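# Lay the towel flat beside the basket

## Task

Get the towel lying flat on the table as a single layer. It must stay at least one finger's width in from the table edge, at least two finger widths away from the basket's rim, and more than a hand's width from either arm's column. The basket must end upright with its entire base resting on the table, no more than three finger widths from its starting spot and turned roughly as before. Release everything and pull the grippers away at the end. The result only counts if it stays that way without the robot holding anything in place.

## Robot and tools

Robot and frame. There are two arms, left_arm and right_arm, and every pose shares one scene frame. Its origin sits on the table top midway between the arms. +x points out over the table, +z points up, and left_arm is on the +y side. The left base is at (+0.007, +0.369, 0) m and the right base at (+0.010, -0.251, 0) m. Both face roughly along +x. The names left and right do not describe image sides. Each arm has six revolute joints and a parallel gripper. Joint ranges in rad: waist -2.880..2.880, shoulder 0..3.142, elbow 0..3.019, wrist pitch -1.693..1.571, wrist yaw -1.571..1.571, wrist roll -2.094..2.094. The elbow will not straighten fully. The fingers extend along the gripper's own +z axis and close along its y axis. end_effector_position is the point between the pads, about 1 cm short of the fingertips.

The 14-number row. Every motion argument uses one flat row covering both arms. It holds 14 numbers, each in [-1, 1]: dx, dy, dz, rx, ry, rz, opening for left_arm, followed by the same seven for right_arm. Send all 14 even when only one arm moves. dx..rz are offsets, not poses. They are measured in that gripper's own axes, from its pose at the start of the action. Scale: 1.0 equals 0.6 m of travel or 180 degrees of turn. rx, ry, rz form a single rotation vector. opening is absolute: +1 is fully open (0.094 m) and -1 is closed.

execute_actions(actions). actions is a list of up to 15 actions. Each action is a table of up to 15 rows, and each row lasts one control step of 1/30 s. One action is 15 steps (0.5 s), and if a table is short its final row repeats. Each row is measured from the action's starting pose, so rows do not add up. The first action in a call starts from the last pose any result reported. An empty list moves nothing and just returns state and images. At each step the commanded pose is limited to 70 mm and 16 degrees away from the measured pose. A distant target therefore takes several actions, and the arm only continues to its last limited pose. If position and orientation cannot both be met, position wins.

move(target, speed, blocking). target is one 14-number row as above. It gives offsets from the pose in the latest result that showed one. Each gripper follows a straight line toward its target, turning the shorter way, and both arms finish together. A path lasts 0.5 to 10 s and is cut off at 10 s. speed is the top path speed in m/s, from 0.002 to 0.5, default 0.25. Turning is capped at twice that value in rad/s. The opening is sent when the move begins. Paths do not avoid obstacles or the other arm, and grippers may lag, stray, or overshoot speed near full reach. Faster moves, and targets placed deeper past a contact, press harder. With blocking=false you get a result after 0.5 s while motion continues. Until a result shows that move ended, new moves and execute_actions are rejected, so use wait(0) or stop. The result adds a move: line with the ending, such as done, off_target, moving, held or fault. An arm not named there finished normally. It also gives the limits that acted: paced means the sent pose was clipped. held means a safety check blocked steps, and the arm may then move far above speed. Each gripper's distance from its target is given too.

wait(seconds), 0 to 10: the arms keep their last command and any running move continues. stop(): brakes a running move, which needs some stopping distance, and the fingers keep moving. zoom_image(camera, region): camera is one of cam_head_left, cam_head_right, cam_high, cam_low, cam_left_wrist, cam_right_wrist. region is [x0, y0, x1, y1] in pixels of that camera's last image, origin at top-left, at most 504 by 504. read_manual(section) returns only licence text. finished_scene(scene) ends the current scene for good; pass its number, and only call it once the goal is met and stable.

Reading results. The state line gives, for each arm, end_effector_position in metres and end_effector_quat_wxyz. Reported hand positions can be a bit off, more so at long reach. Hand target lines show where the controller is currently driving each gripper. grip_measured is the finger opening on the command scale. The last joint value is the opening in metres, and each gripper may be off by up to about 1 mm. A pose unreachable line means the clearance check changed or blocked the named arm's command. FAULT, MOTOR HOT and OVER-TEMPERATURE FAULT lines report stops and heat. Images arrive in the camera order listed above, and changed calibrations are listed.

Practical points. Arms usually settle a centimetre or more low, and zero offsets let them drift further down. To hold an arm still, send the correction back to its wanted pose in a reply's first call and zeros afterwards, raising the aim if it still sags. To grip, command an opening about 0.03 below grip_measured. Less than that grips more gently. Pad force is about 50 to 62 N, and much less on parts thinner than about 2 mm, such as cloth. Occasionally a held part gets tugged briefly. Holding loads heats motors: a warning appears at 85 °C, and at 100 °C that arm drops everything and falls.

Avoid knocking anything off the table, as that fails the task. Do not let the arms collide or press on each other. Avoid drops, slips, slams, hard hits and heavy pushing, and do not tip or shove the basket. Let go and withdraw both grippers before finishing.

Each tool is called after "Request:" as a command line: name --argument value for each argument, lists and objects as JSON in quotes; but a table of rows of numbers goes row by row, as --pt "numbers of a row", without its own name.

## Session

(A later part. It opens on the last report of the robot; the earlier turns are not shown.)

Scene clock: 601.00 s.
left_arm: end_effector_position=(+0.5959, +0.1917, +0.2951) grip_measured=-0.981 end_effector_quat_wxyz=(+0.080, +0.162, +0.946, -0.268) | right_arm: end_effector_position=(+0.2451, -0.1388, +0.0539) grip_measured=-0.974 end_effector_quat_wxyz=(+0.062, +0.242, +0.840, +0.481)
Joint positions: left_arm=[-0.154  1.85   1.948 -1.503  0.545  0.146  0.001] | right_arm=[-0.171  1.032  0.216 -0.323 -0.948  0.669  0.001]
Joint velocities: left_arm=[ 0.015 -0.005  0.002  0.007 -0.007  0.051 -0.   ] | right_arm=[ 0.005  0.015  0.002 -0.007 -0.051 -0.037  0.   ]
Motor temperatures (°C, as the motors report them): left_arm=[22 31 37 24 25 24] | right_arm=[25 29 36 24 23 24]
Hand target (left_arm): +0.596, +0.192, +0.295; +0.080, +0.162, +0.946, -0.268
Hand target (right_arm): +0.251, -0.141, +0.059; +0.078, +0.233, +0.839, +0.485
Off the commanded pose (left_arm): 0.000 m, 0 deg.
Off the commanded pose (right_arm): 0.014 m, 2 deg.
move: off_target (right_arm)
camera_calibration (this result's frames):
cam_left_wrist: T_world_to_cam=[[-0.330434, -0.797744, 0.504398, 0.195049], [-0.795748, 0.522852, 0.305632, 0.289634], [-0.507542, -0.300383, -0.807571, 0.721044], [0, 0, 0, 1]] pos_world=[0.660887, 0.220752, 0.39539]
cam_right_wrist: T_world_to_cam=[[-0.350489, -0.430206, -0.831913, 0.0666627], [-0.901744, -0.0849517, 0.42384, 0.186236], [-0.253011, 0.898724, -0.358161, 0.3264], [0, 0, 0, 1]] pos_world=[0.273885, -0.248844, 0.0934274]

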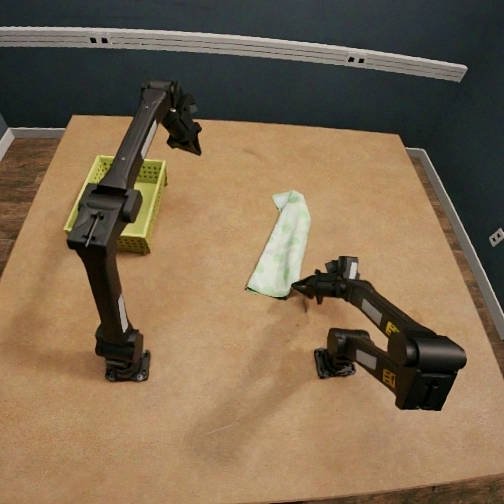

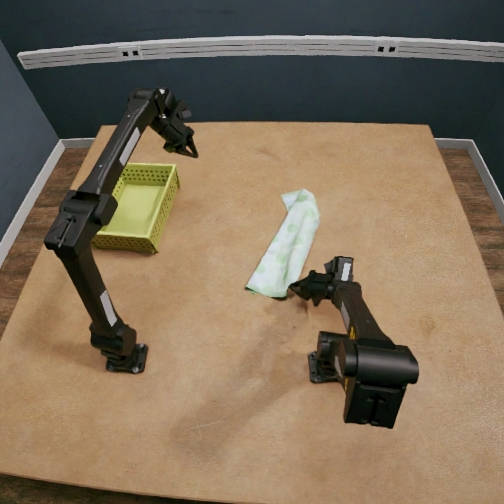

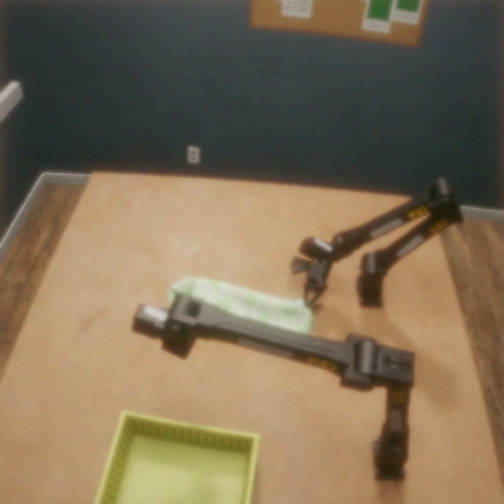

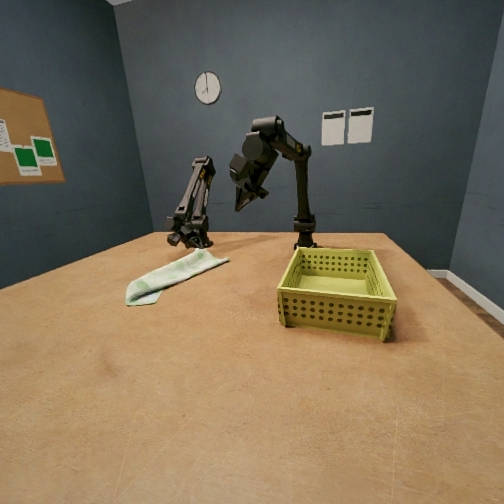

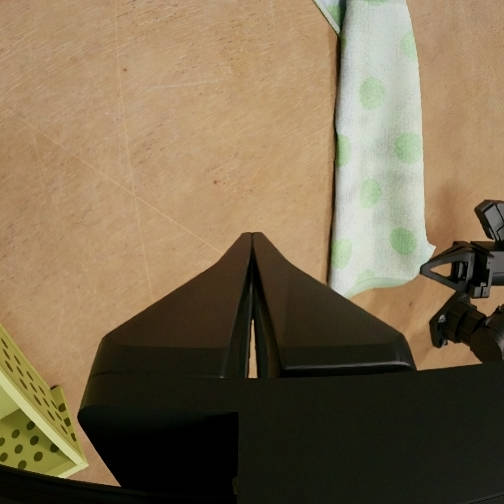

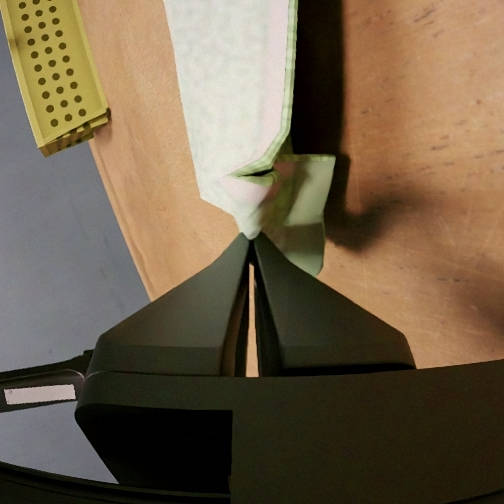

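Request:
move --target '[-0.1,0.003,0.44,0.16,0,0,-0.6, 0,0,0,0,0,0,-1]' --speed 0.2

Scene clock: 641.57 s.
left_arm: end_effector_position=(+0.6532, +0.0455, +0.0736) grip_measured=-0.601 end_effector_quat_wxyz=(+0.022, +0.167, +0.854, -0.492) | right_arm: end_effector_position=(+0.2451, -0.1388, +0.0540) grip_measured=-0.974 end_effector_quat_wxyz=(+0.062, +0.242, +0.840, +0.481)
Joint positions: left_arm=[-0.267  2.284  1.916 -1.019  1.019  0.024  0.019] | right_arm=[-0.171  1.032  0.216 -0.323 -0.948  0.668  0.001]
Joint velocities: left_arm=[-0.015 -0.005 -0.002  0.007 -0.037  0.022 -0.   ] | right_arm=[-0.005 -0.024  0.002 -0.002 -0.007  0.007 -0.   ]
Motor temperatures (°C, as the motors report them): left_arm=[22 31 37 24 25 24] | right_arm=[25 28 33 24 23 24]
Hand target (left_arm): +0.665, +0.036, +0.086; +0.039, +0.176, +0.850, -0.495
Hand target (right_arm): +0.245, -0.139, +0.054; +0.062, +0.242, +0.840, +0.481
Off the commanded pose (left_arm): 0.022 m, 2 deg.
Off the commanded pose (right_arm): 0.000 m, 0 deg.
move: off_target (left_arm)
camera_calibration (this result's frames):
cam_left_wrist: T_world_to_cam=[[-0.284916, -0.447954, 0.847443, 0.138145], [-0.690429, 0.709178, 0.142741, 0.414173], [-0.664929, -0.54443, -0.511336, 0.619418], [0, 0, 0, 1]] pos_world=[0.737185, 0.10539, 0.140542]
cam_right_wrist: T_world_to_cam=[[-0.349404, -0.430368, -0.832286, 0.0664869], [-0.902125, -0.0854784, 0.422923, 0.186314], [-0.253155, 0.898597, -0.358379, 0.326438], [0, 0, 0, 1]] pos_world=[0.273949, -0.248796, 0.0935281]

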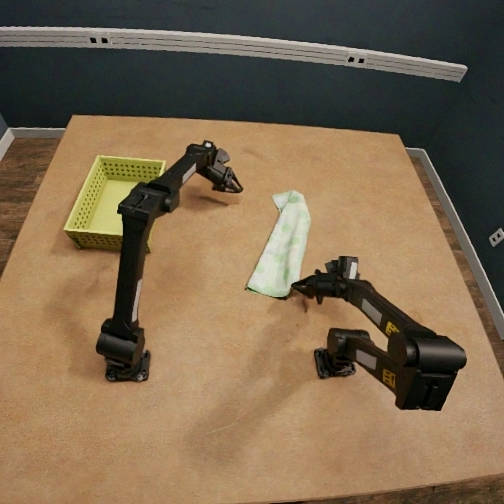

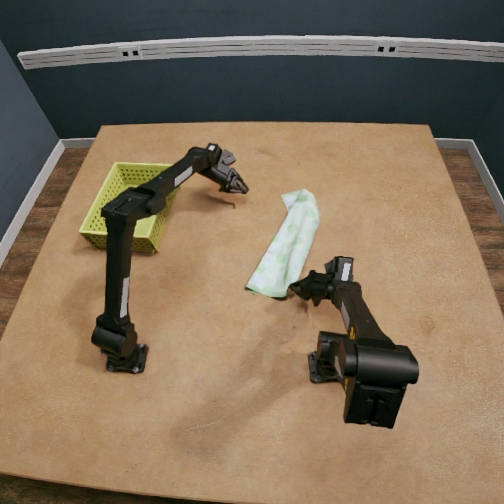

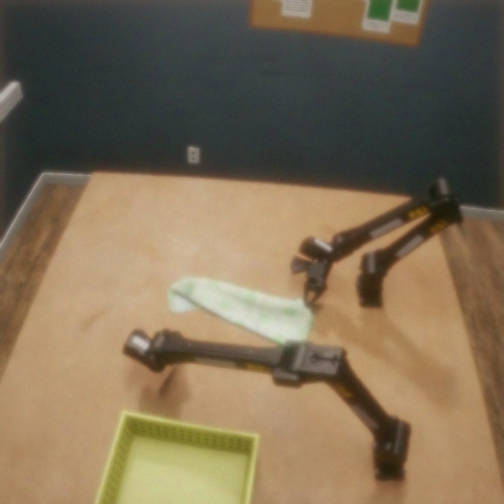

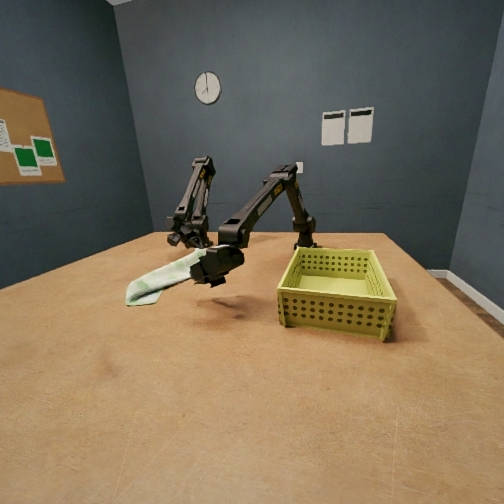

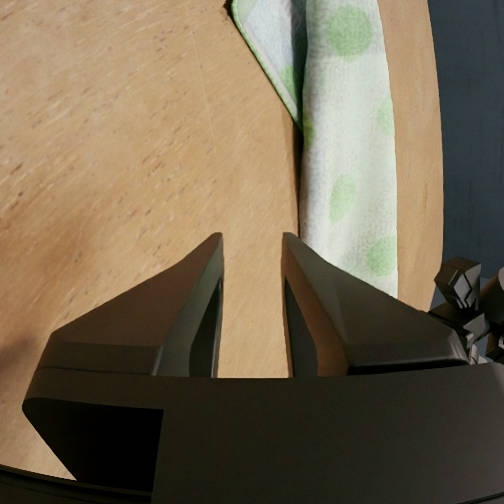

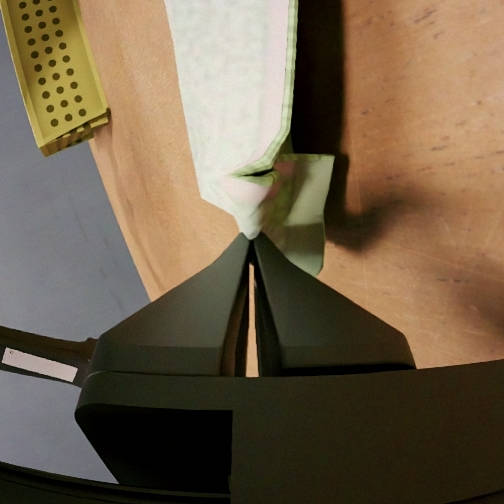

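Request:
move --target '[0.12,0.2,-0.25,0,0,0,-0.6, 0.26,0.18,0.33,0,0,0,-1]' --speed 0.08

Scene clock: 666.87 s.
left_arm: end_effector_position=(+0.6395, +0.2374, +0.0564) grip_measured=-0.601 end_effector_quat_wxyz=(+0.033, +0.176, +0.852, -0.491) | right_arm: end_effector_position=(+0.2078, +0.1096, +0.0424) grip_measured=-0.974 end_effector_quat_wxyz=(+0.070, +0.238, +0.857, +0.451)
Joint positions: left_arm=[ 0.015  2.289  1.872 -1.412  1.009  0.572  0.019] | right_arm=[ 0.978  1.386  0.347  0.413 -0.091  1.621  0.001]
Joint velocities: left_arm=[-0.005  0.005 -0.002 -0.022 -0.066  0.051 -0.002] | right_arm=[-0.005 -0.005 -0.007  0.002  0.022 -0.007 -0.001]
Motor temperatures (°C, as the motors report them): left_arm=[22 33 39 24 26 24] | right_arm=[25 28 33 24 23 24]
Hand target (left_arm): +0.639, +0.246, +0.036; +0.021, +0.168, +0.853, -0.493
Hand target (right_arm): +0.216, +0.126, +0.057; +0.075, +0.237, +0.846, +0.472
Off the commanded pose (left_arm): 0.022 m, 2 deg.
Off the commanded pose (right_arm): 0.030 m, 4 deg.
move: off_target (left_arm, right_arm)
camera_calibration (this result's frames):
cam_left_wrist: T_world_to_cam=[[-0.309741, -0.443204, 0.841208, 0.249912], [-0.690304, 0.713228, 0.1216, 0.271233], [-0.653867, -0.543024, -0.526861, 0.699485], [0, 0, 0, 1]] pos_world=[0.722011, 0.297149, 0.125322]
cam_right_wrist: T_world_to_cam=[[-0.347789, -0.488904, -0.80001, 0.155441], [-0.90219, -0.0576858, 0.427463, 0.175538], [-0.255138, 0.870428, -0.421022, 0.0957508], [0, 0, 0, 1]] pos_world=[0.236859, 0.00277748, 0.0896313]

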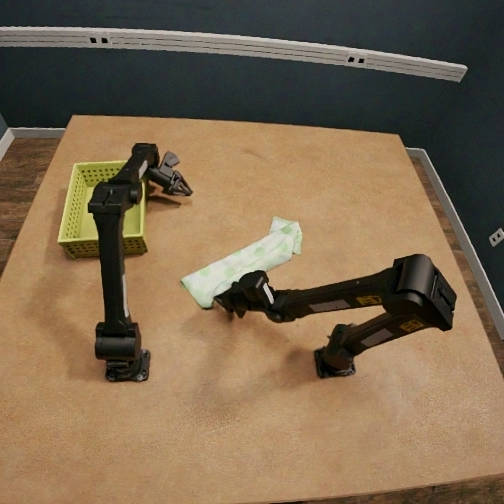

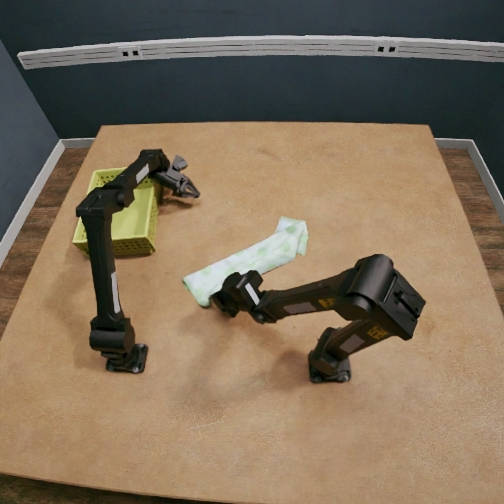

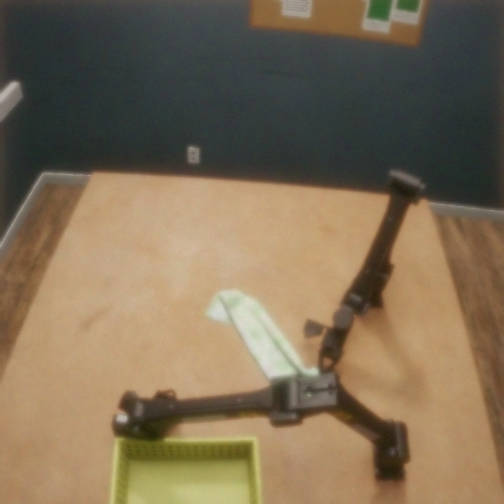

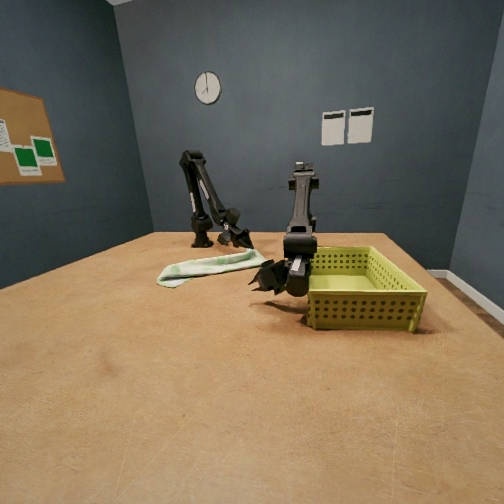

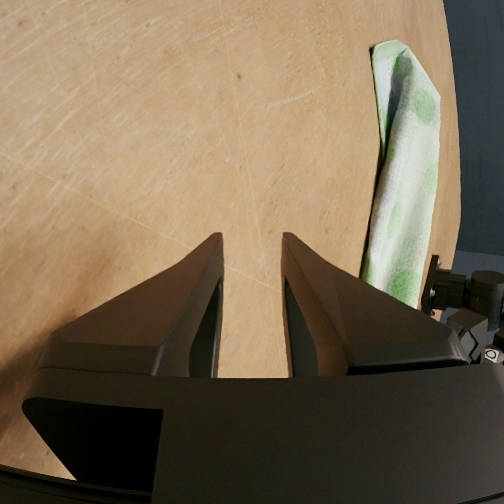

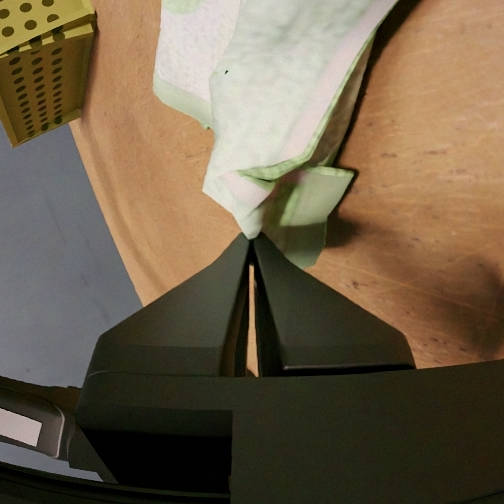

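Request:
move --target '[-0.017,-0.26,0.33,0,0,0,-0.6, 0,0.01,-0.01,0,0,0,-1]' --speed 0.15

Scene clock: 677.53 s.
left_arm: end_effector_position=(+0.5769, -0.0041, +0.0867) grip_measured=-0.601 end_effector_quat_wxyz=(+0.033, +0.180, +0.852, -0.491) | right_arm: end_effector_position=(+0.2067, +0.1078, +0.0459) grip_measured=-0.974 end_effector_quat_wxyz=(+0.069, +0.239, +0.858, +0.449)
Joint positions: left_arm=[-0.374  2.094  1.604 -0.724  0.988 -0.144  0.019] | right_arm=[ 0.978  1.362  0.347  0.384 -0.091  1.623  0.001]
Joint velocities: left_arm=[-0.015  0.005 -0.012 -0.007  0.022 -0.095 -0.001] | right_arm=[-0.005 -0.005 -0.007  0.002  0.037 -0.066 -0.   ]
Motor temperatures (°C, as the motors report them): left_arm=[22 33 38 24 26 24] | right_arm=[25 28 33 24 23 24]
Hand target (left_arm): +0.576, -0.004, +0.087; +0.035, +0.175, +0.853, -0.490
Hand target (right_arm): +0.208, +0.108, +0.051; +0.070, +0.238, +0.857, +0.451
Off the commanded pose (left_arm): 0.003 m, 0 deg.
Off the commanded pose (right_arm): 0.005 m, 0 deg.
move: done
camera_calibration (this result's frames):
cam_left_wrist: T_world_to_cam=[[-0.316824, -0.441042, 0.839705, 0.102189], [-0.68581, 0.718084, 0.118403, 0.394264], [-0.6552, -0.538365, -0.529977, 0.544478], [0, 0, 0, 1]] pos_world=[0.659508, 0.0550827, 0.156071]
cam_right_wrist: T_world_to_cam=[[-0.350977, -0.492026, -0.796696, 0.157801], [-0.900691, -0.0552783, 0.43093, 0.172202], [-0.256069, 0.868824, -0.423762, 0.0990526], [0, 0, 0, 1]] pos_world=[0.23585, 0.001102, 0.0934874]

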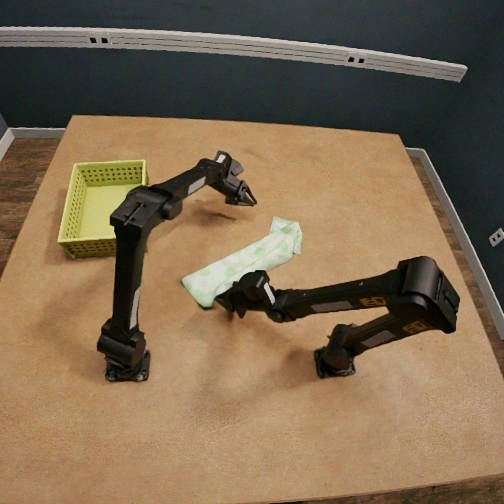

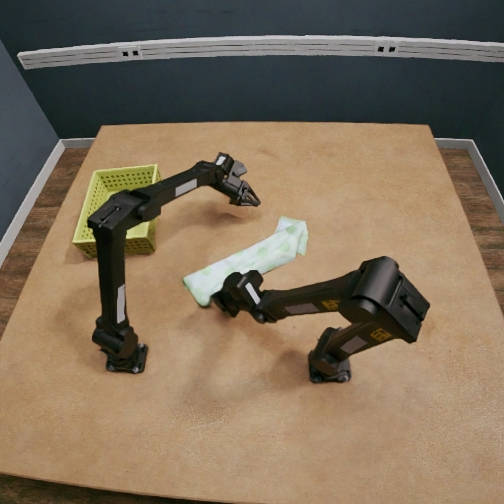

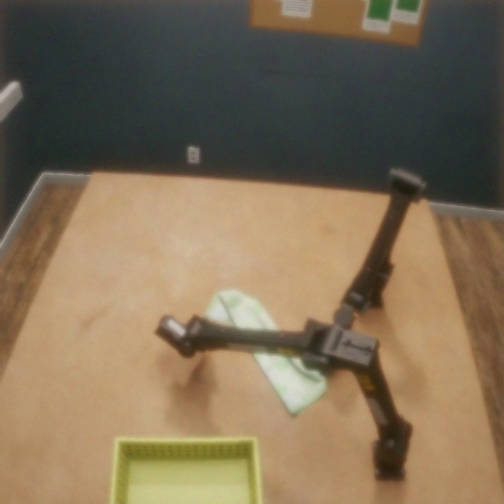

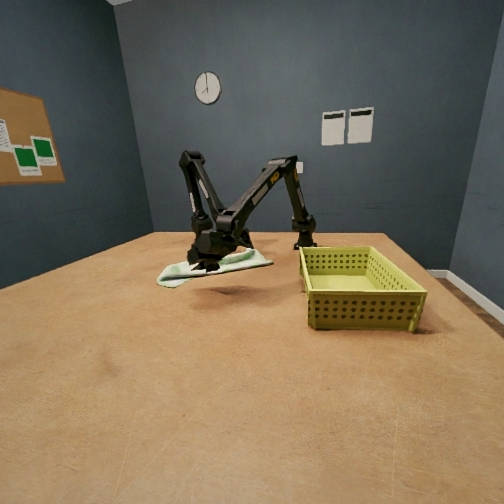

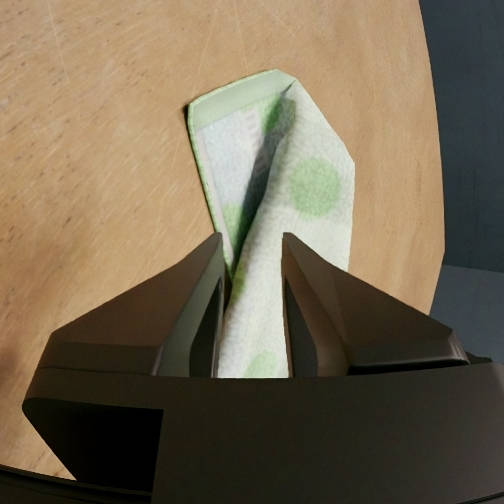

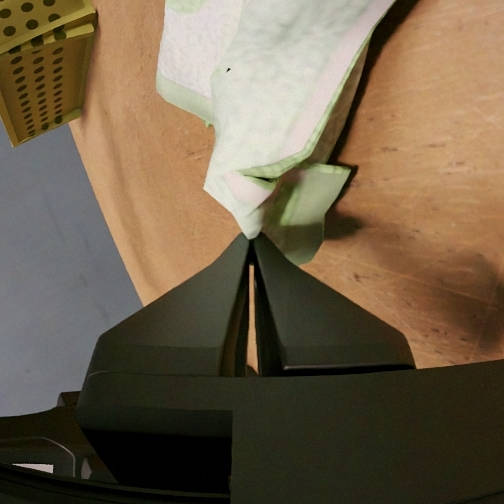

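Request:
move --target '[-0.005,0.085,0.09,0,0,0,-0.6, 0,0.01,-0.01,0,0,0,-1]' --speed 0.05

Request:
move --target '[0.0,-0.025,0.08,0,0,0,-0.6, 0,0,0,0,0,0,-1]' --speed 0.03

Scene clock: 684.97 s.
left_arm: end_effector_position=(+0.5830, -0.0151, +0.0245) grip_measured=-0.601 end_effector_quat_wxyz=(+0.030, +0.177, +0.853, -0.491) | right_arm: end_effector_position=(+0.2055, +0.1057, +0.0493) grip_measured=-0.974 end_effector_quat_wxyz=(+0.069, +0.240, +0.859, +0.446)
Joint positions: left_arm=[-0.387  2.2    1.604 -0.602  0.983 -0.172  0.019] | right_arm=[ 0.978  1.337  0.347  0.354 -0.091  1.623  0.001]
Joint velocities: left_arm=[-0.005 -0.005  0.007 -0.002 -0.022 -0.022  0.   ] | right_arm=[-0.024  0.005 -0.007 -0.002 -0.037  0.037 -0.   ]
Motor temperatures (°C, as the motors report them): left_arm=[22 33 37 24 25 24] | right_arm=[25 28 33 24 23 24]
Hand target (left_arm): +0.589, -0.027, +0.018; +0.033, +0.180, +0.852, -0.491
Hand target (right_arm): +0.207, +0.106, +0.054; +0.069, +0.239, +0.858, +0.449
Off the commanded pose (left_arm): 0.016 m, 1 deg.
Off the commanded pose (right_arm): 0.005 m, 0 deg.
move: off_target (left_arm)
camera_calibration (this result's frames):
cam_left_wrist: T_world_to_cam=[[-0.308659, -0.443592, 0.841401, 0.146701], [-0.687447, 0.7154, 0.124981, 0.414477], [-0.657379, -0.539842, -0.52576, 0.510704], [0, 0, 0, 1]] pos_world=[0.665937, 0.0442581, 0.0932712]
cam_right_wrist: T_world_to_cam=[[-0.353464, -0.496192, -0.793005, 0.159786], [-0.899338, -0.0530116, 0.434029, 0.168881], [-0.2574, 0.866593, -0.427506, 0.102625], [0, 0, 0, 1]] pos_world=[0.234776, -0.000697064, 0.097285]

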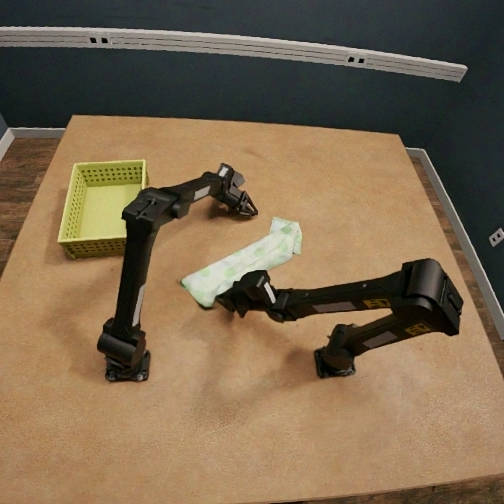

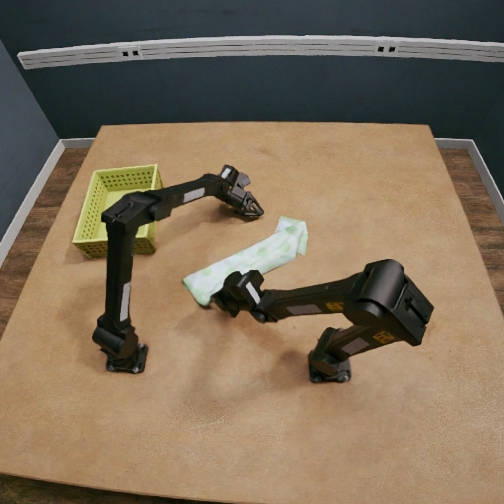

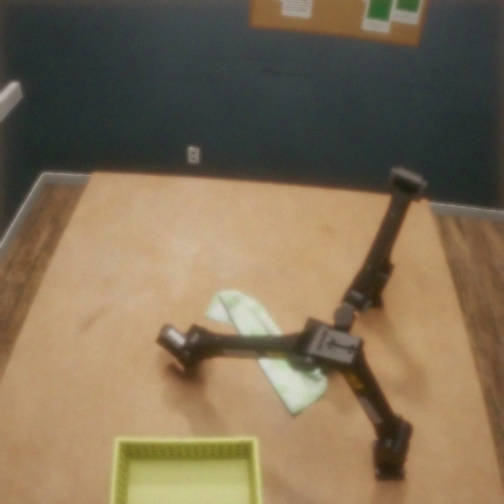

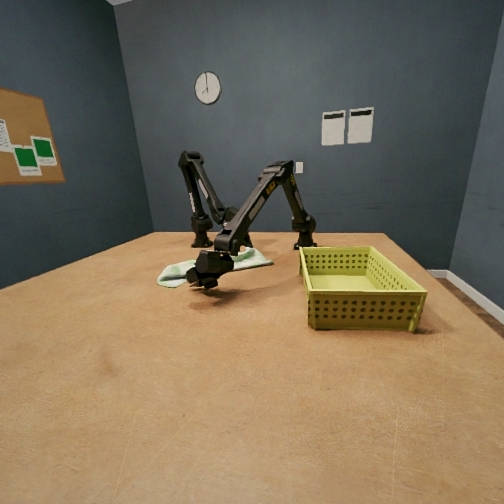

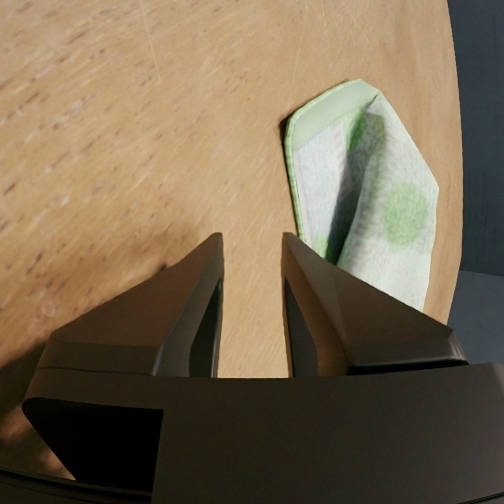

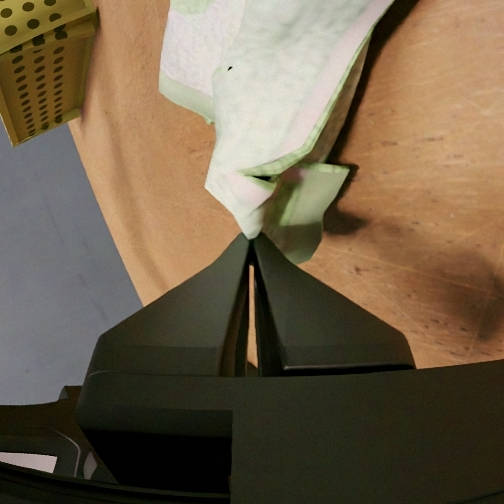

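Scene clock: 686.97 s.
left_arm: end_effector_position=(+0.5751, -0.0549, +0.0284) grip_measured=-0.601 end_effector_quat_wxyz=(+0.039, +0.181, +0.850, -0.493) | right_arm: end_effector_position=(+0.2055, +0.1057, +0.0493) grip_measured=-0.974 end_effector_quat_wxyz=(+0.069, +0.240, +0.859, +0.446)
Joint positions: left_arm=[-0.448  2.2    1.604 -0.501  0.958 -0.272  0.019] | right_arm=[ 0.978  1.337  0.347  0.354 -0.091  1.623  0.001]
Joint velocities: left_arm=[ 0.005  0.015 -0.012  0.007 -0.022  0.051  0.001] | right_arm=[-0.024 -0.024  0.002 -0.002  0.037 -0.022 -0.001]
Motor temperatures (°C, as the motors report them): left_arm=[22 33 37 24 25 24] | right_arm=[25 28 32 24 23 24]
Hand target (left_arm): +0.572, -0.062, +0.013; +0.031, +0.177, +0.853, -0.491
Hand target (right_arm): +0.205, +0.106, +0.049; +0.069, +0.240, +0.859, +0.446
Off the commanded pose (left_arm): 0.018 m, 1 deg.
Off the commanded pose (right_arm): 0.000 m, 0 deg.
move: off_target (left_arm)
camera_calibration (this result's frames):
cam_left_wrist: T_world_to_cam=[[-0.322957, -0.437139, 0.83941, 0.131956], [-0.689853, 0.715935, 0.107421, 0.438918], [-0.647921, -0.544377, -0.532778, 0.480533], [0, 0, 0, 1]] pos_world=[0.656752, 0.00503772, 0.0981033]
cam_right_wrist: T_world_to_cam=[[-0.353464, -0.496192, -0.793005, 0.159786], [-0.899338, -0.0530116, 0.434029, 0.168881], [-0.2574, 0.866593, -0.427506, 0.102625], [0, 0, 0, 1]] pos_world=[0.234776, -0.000697064, 0.097285]

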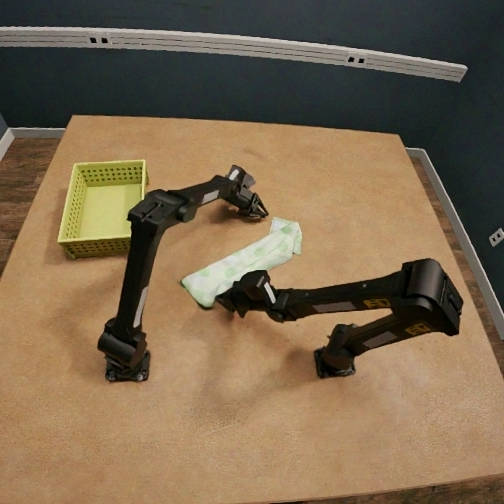

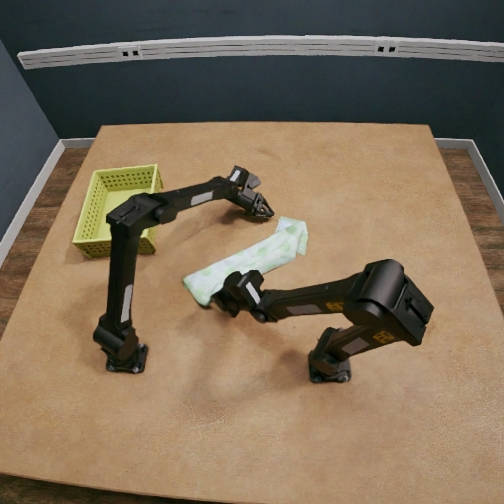

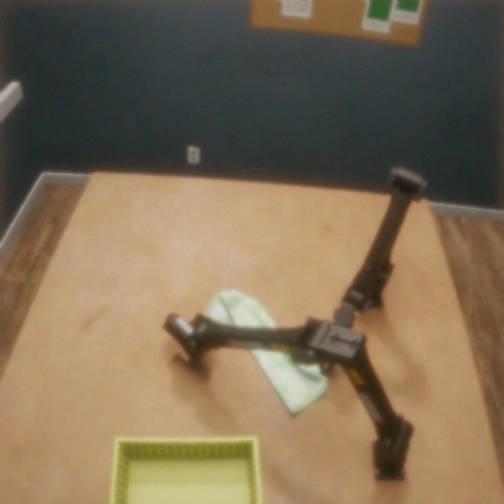

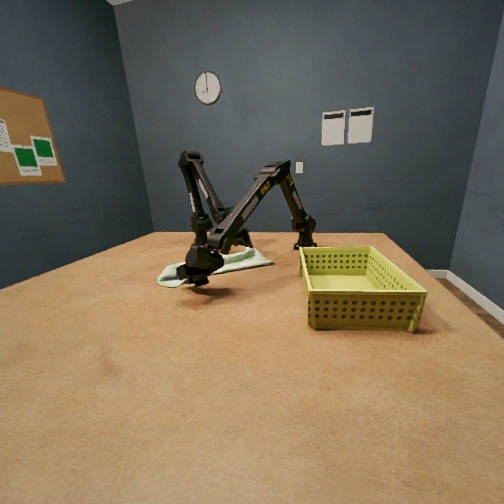

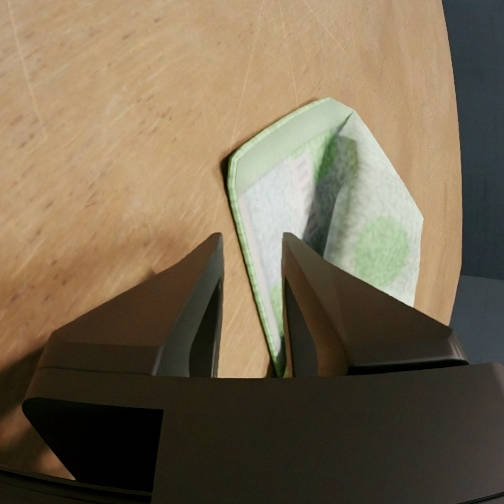

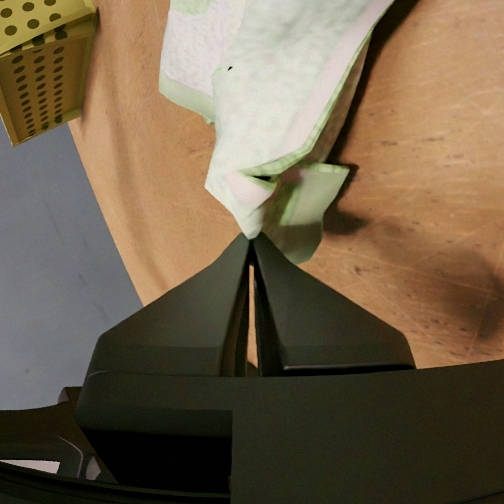

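Request:
move --target '[-0.04,0.0,0.075,0,0,0,-0.6, 0,0,0,0,0,0,-1]' --speed 0.03

Request:
execute_actions --actions '[[[0,0,0,0,0,0,-1,0,0,0,0,0,0,-1]],[[0,0,0,0,0,0,-1,0,0,0,0,0,0,-1]]]'

Scene clock: 693.40 s.
left_arm: end_effector_position=(+0.5829, -0.0844, +0.0159) grip_measured=-0.601 end_effector_quat_wxyz=(+0.032, +0.176, +0.853, -0.490) | right_arm: end_effector_position=(+0.2055, +0.1057, +0.0493) grip_measured=-0.974 end_effector_quat_wxyz=(+0.069, +0.240, +0.859, +0.446)
Joint positions: left_arm=[-0.483  2.262  1.682 -0.488  0.94  -0.328  0.019] | right_arm=[ 0.978  1.337  0.347  0.354 -0.091  1.623  0.001]
Joint velocities: left_arm=[-0.005 -0.015  0.002 -0.002 -0.007 -0.022  0.001] | right_arm=[-0.015 -0.005 -0.017  0.007  0.066  0.037  0.   ]
Motor temperatures (°C, as the motors report them): left_arm=[22 33 38 24 25 24] | right_arm=[25 28 32 24 23 24]
Hand target (left_arm): +0.591, -0.099, +0.012; +0.039, +0.181, +0.850, -0.493
Hand target (right_arm): +0.205, +0.106, +0.049; +0.069, +0.240, +0.859, +0.446
Off the commanded pose (left_arm): 0.019 m, 1 deg.
Off the commanded pose (right_arm): 0.000 m, 0 deg.
move: off_target (left_arm)
camera_calibration (this result's frames):
cam_left_wrist: T_world_to_cam=[[-0.310102, -0.444583, 0.840347, 0.123916], [-0.68975, 0.713531, 0.122962, 0.466223], [-0.65428, -0.541498, -0.527918, 0.466756], [0, 0, 0, 1]] pos_world=[0.665393, -0.024826, 0.0849494]
cam_right_wrist: T_world_to_cam=[[-0.353464, -0.496192, -0.793005, 0.159786], [-0.899338, -0.0530116, 0.434029, 0.168881], [-0.2574, 0.866593, -0.427506, 0.102625], [0, 0, 0, 1]] pos_world=[0.234776, -0.000697064, 0.097285]

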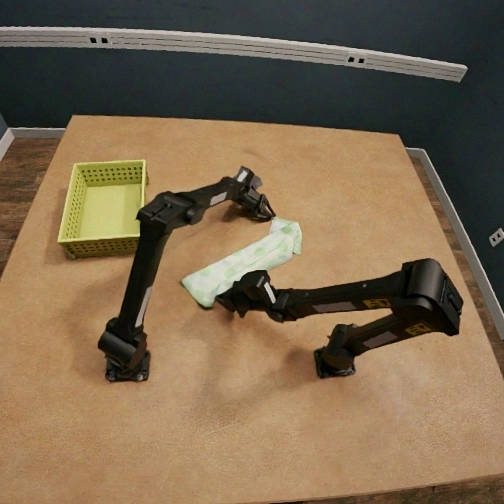

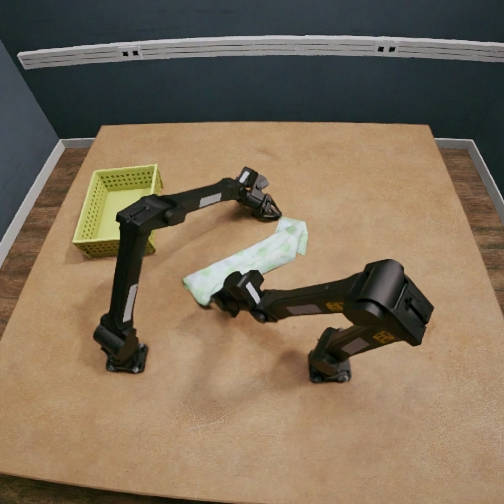

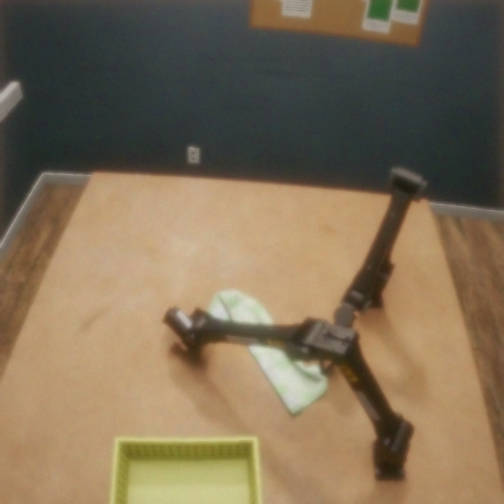

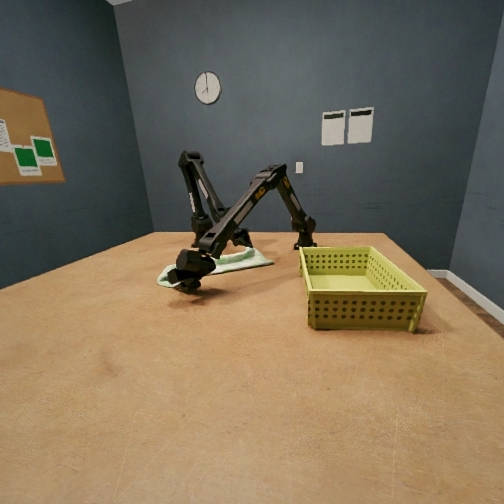

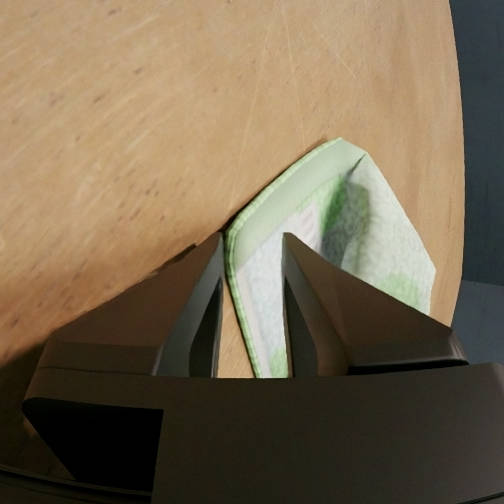

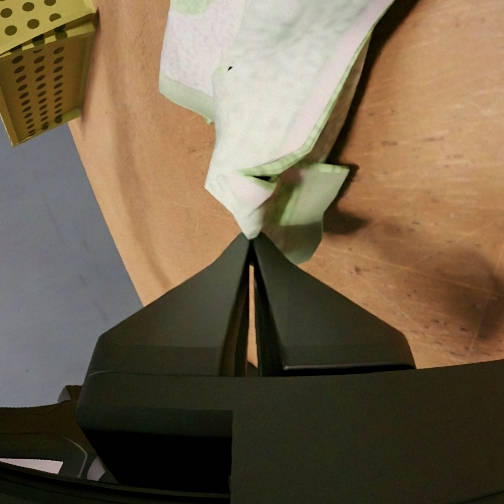

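Scene clock: 694.40 s.
left_arm: end_effector_position=(+0.5829, -0.0844, +0.0159) grip_measured=-0.981 end_effector_quat_wxyz=(+0.032, +0.176, +0.853, -0.490) | right_arm: end_effector_position=(+0.2055, +0.1057, +0.0493) grip_measured=-0.974 end_effector_quat_wxyz=(+0.069, +0.240, +0.859, +0.446)
Joint positions: left_arm=[-0.483  2.262  1.682 -0.488  0.94  -0.328  0.001] | right_arm=[ 0.978  1.337  0.347  0.354 -0.091  1.623  0.001]
Joint velocities: left_arm=[-0.015  0.005  0.002  0.007  0.022 -0.007  0.   ] | right_arm=[-0.015 -0.005 -0.012 -0.027 -0.007 -0.022  0.   ]
Motor temperatures (°C, as the motors report them): left_arm=[22 33 38 24 25 24] | right_arm=[25 28 32 24 23 24]
Hand target (left_arm): +0.583, -0.084, +0.016; +0.032, +0.176, +0.853, -0.490
Hand target (right_arm): +0.205, +0.106, +0.049; +0.069, +0.240, +0.859, +0.446
Off the commanded pose (left_arm): 0.000 m, 0 deg.
Off the commanded pose (right_arm): 0.000 m, 0 deg.
camera_calibration (this result's frames):
cam_left_wrist: T_world_to_cam=[[-0.310102, -0.444583, 0.840347, 0.123916], [-0.68975, 0.713531, 0.122962, 0.466223], [-0.65428, -0.541498, -0.527918, 0.466756], [0, 0, 0, 1]] pos_world=[0.665393, -0.024826, 0.0849494]
cam_right_wrist: T_world_to_cam=[[-0.353464, -0.496192, -0.793005, 0.159786], [-0.899338, -0.0530116, 0.434029, 0.168881], [-0.2574, 0.866593, -0.427506, 0.102625], [0, 0, 0, 1]] pos_world=[0.234776, -0.000697064, 0.097285]

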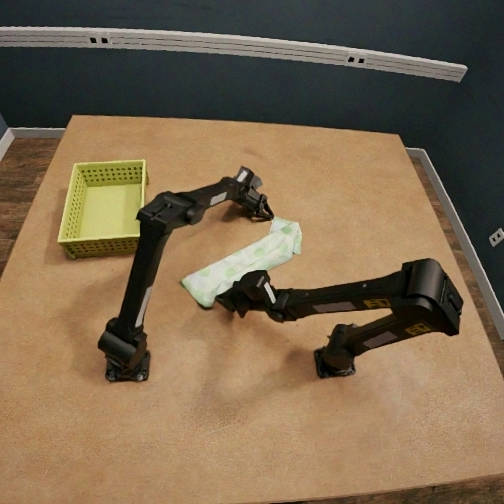

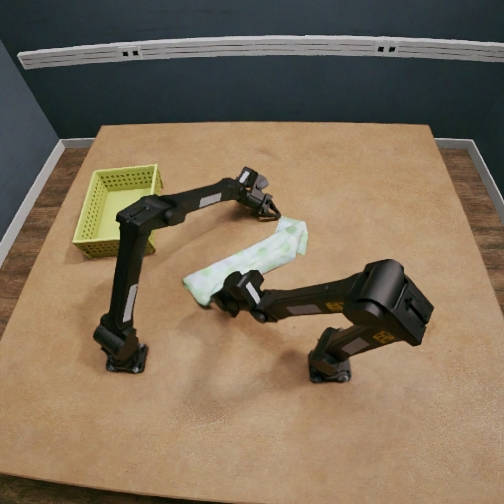

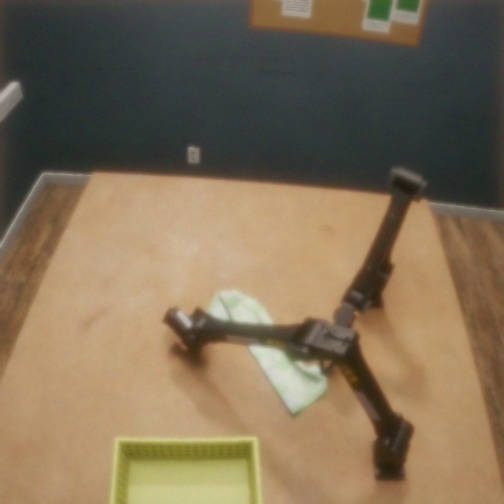

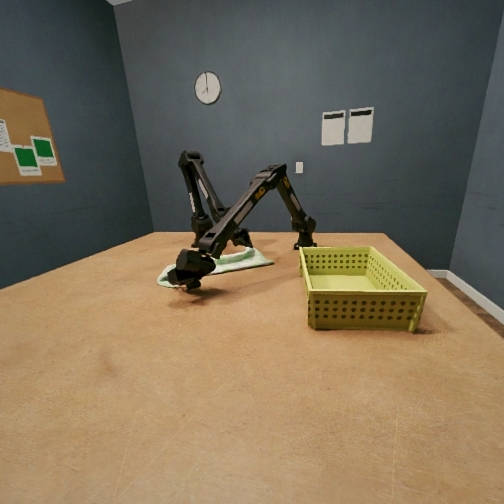

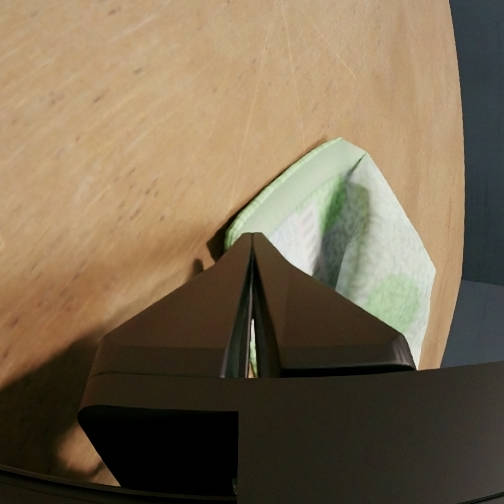

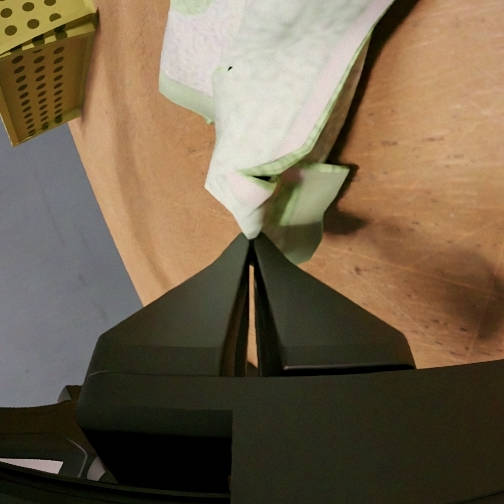

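Request:
move --target '[0.02,-0.1,-0.08,0,0,0,-1, 0,0,0,0,0,0,-1]' --speed 0.05

Scene clock: 699.53 s.
left_arm: end_effector_position=(+0.5623, -0.0738, +0.0925) grip_measured=-0.981 end_effector_quat_wxyz=(+0.041, +0.181, +0.850, -0.493) | right_arm: end_effector_position=(+0.2055, +0.1057, +0.0493) grip_measured=-0.974 end_effector_quat_wxyz=(+0.069, +0.240, +0.859, +0.446)
Joint positions: left_arm=[-0.483  2.099  1.611 -0.559  0.94  -0.328  0.001] | right_arm=[ 0.978  1.337  0.347  0.354 -0.091  1.623  0.001]
Joint velocities: left_arm=[-0.015 -0.015 -0.017 -0.002 -0.066  0.022  0.   ] | right_arm=[-0.005 -0.005 -0.012 -0.007 -0.066  0.037 -0.   ]
Motor temperatures (°C, as the motors report them): left_arm=[22 33 37 24 25 24] | right_arm=[25 28 32 24 22 24]
Hand target (left_arm): +0.558, -0.068, +0.087; +0.032, +0.176, +0.853, -0.490
Hand target (right_arm): +0.205, +0.106, +0.049; +0.069, +0.240, +0.859, +0.446
Off the commanded pose (left_arm): 0.009 m, 1 deg.
Off the commanded pose (right_arm): 0.000 m, 0 deg.
move: done
camera_calibration (this result's frames):
cam_left_wrist: T_world_to_cam=[[-0.325754, -0.436503, 0.838659, 0.0674474], [-0.691858, 0.714619, 0.103209, 0.438134], [-0.644373, -0.546612, -0.534788, 0.49417], [0, 0, 0, 1]] pos_world=[0.643528, -0.0135385, 0.162491]
cam_right_wrist: T_world_to_cam=[[-0.353464, -0.496192, -0.793005, 0.159786], [-0.899338, -0.0530116, 0.434029, 0.168881], [-0.2574, 0.866593, -0.427506, 0.102625], [0, 0, 0, 1]] pos_world=[0.234776, -0.000697064, 0.097285]

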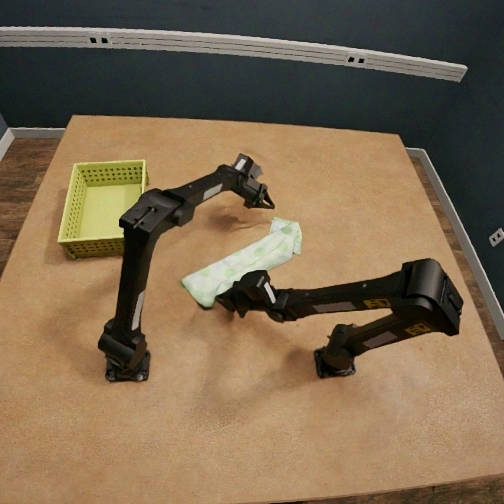

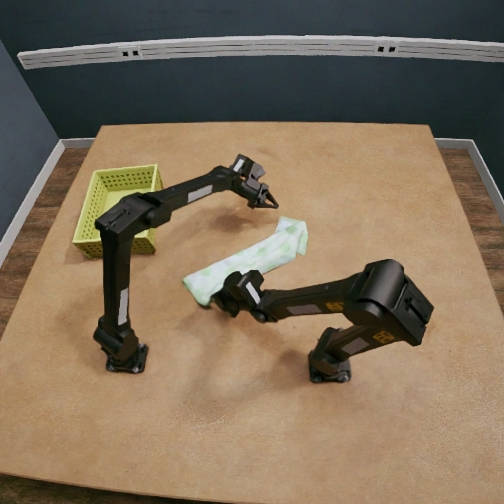

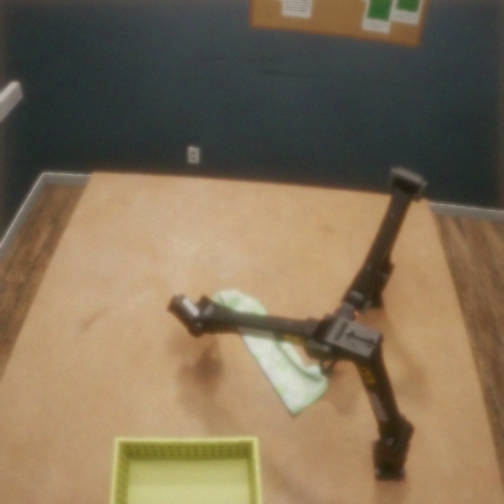

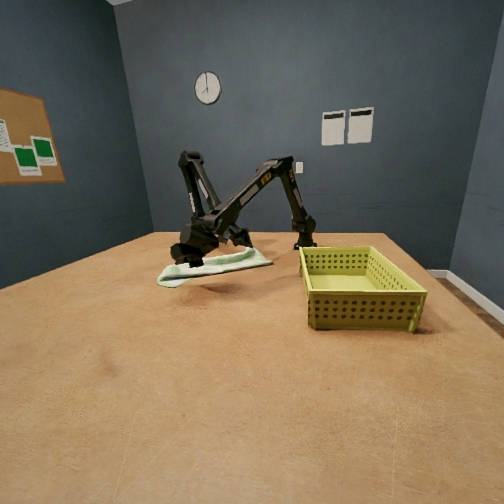

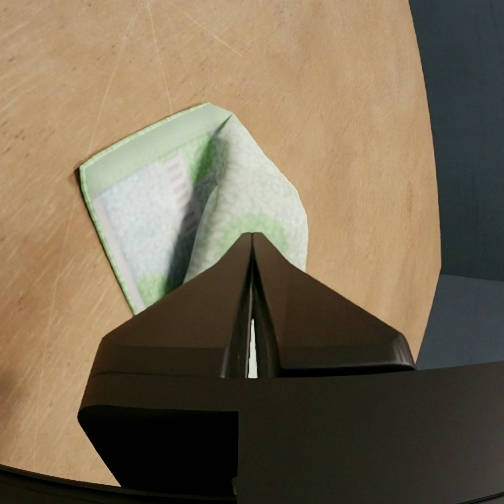

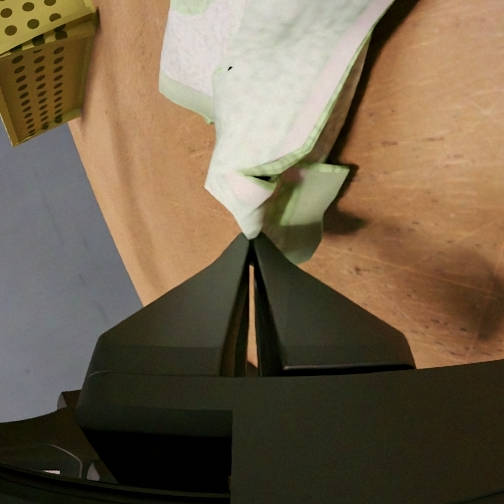

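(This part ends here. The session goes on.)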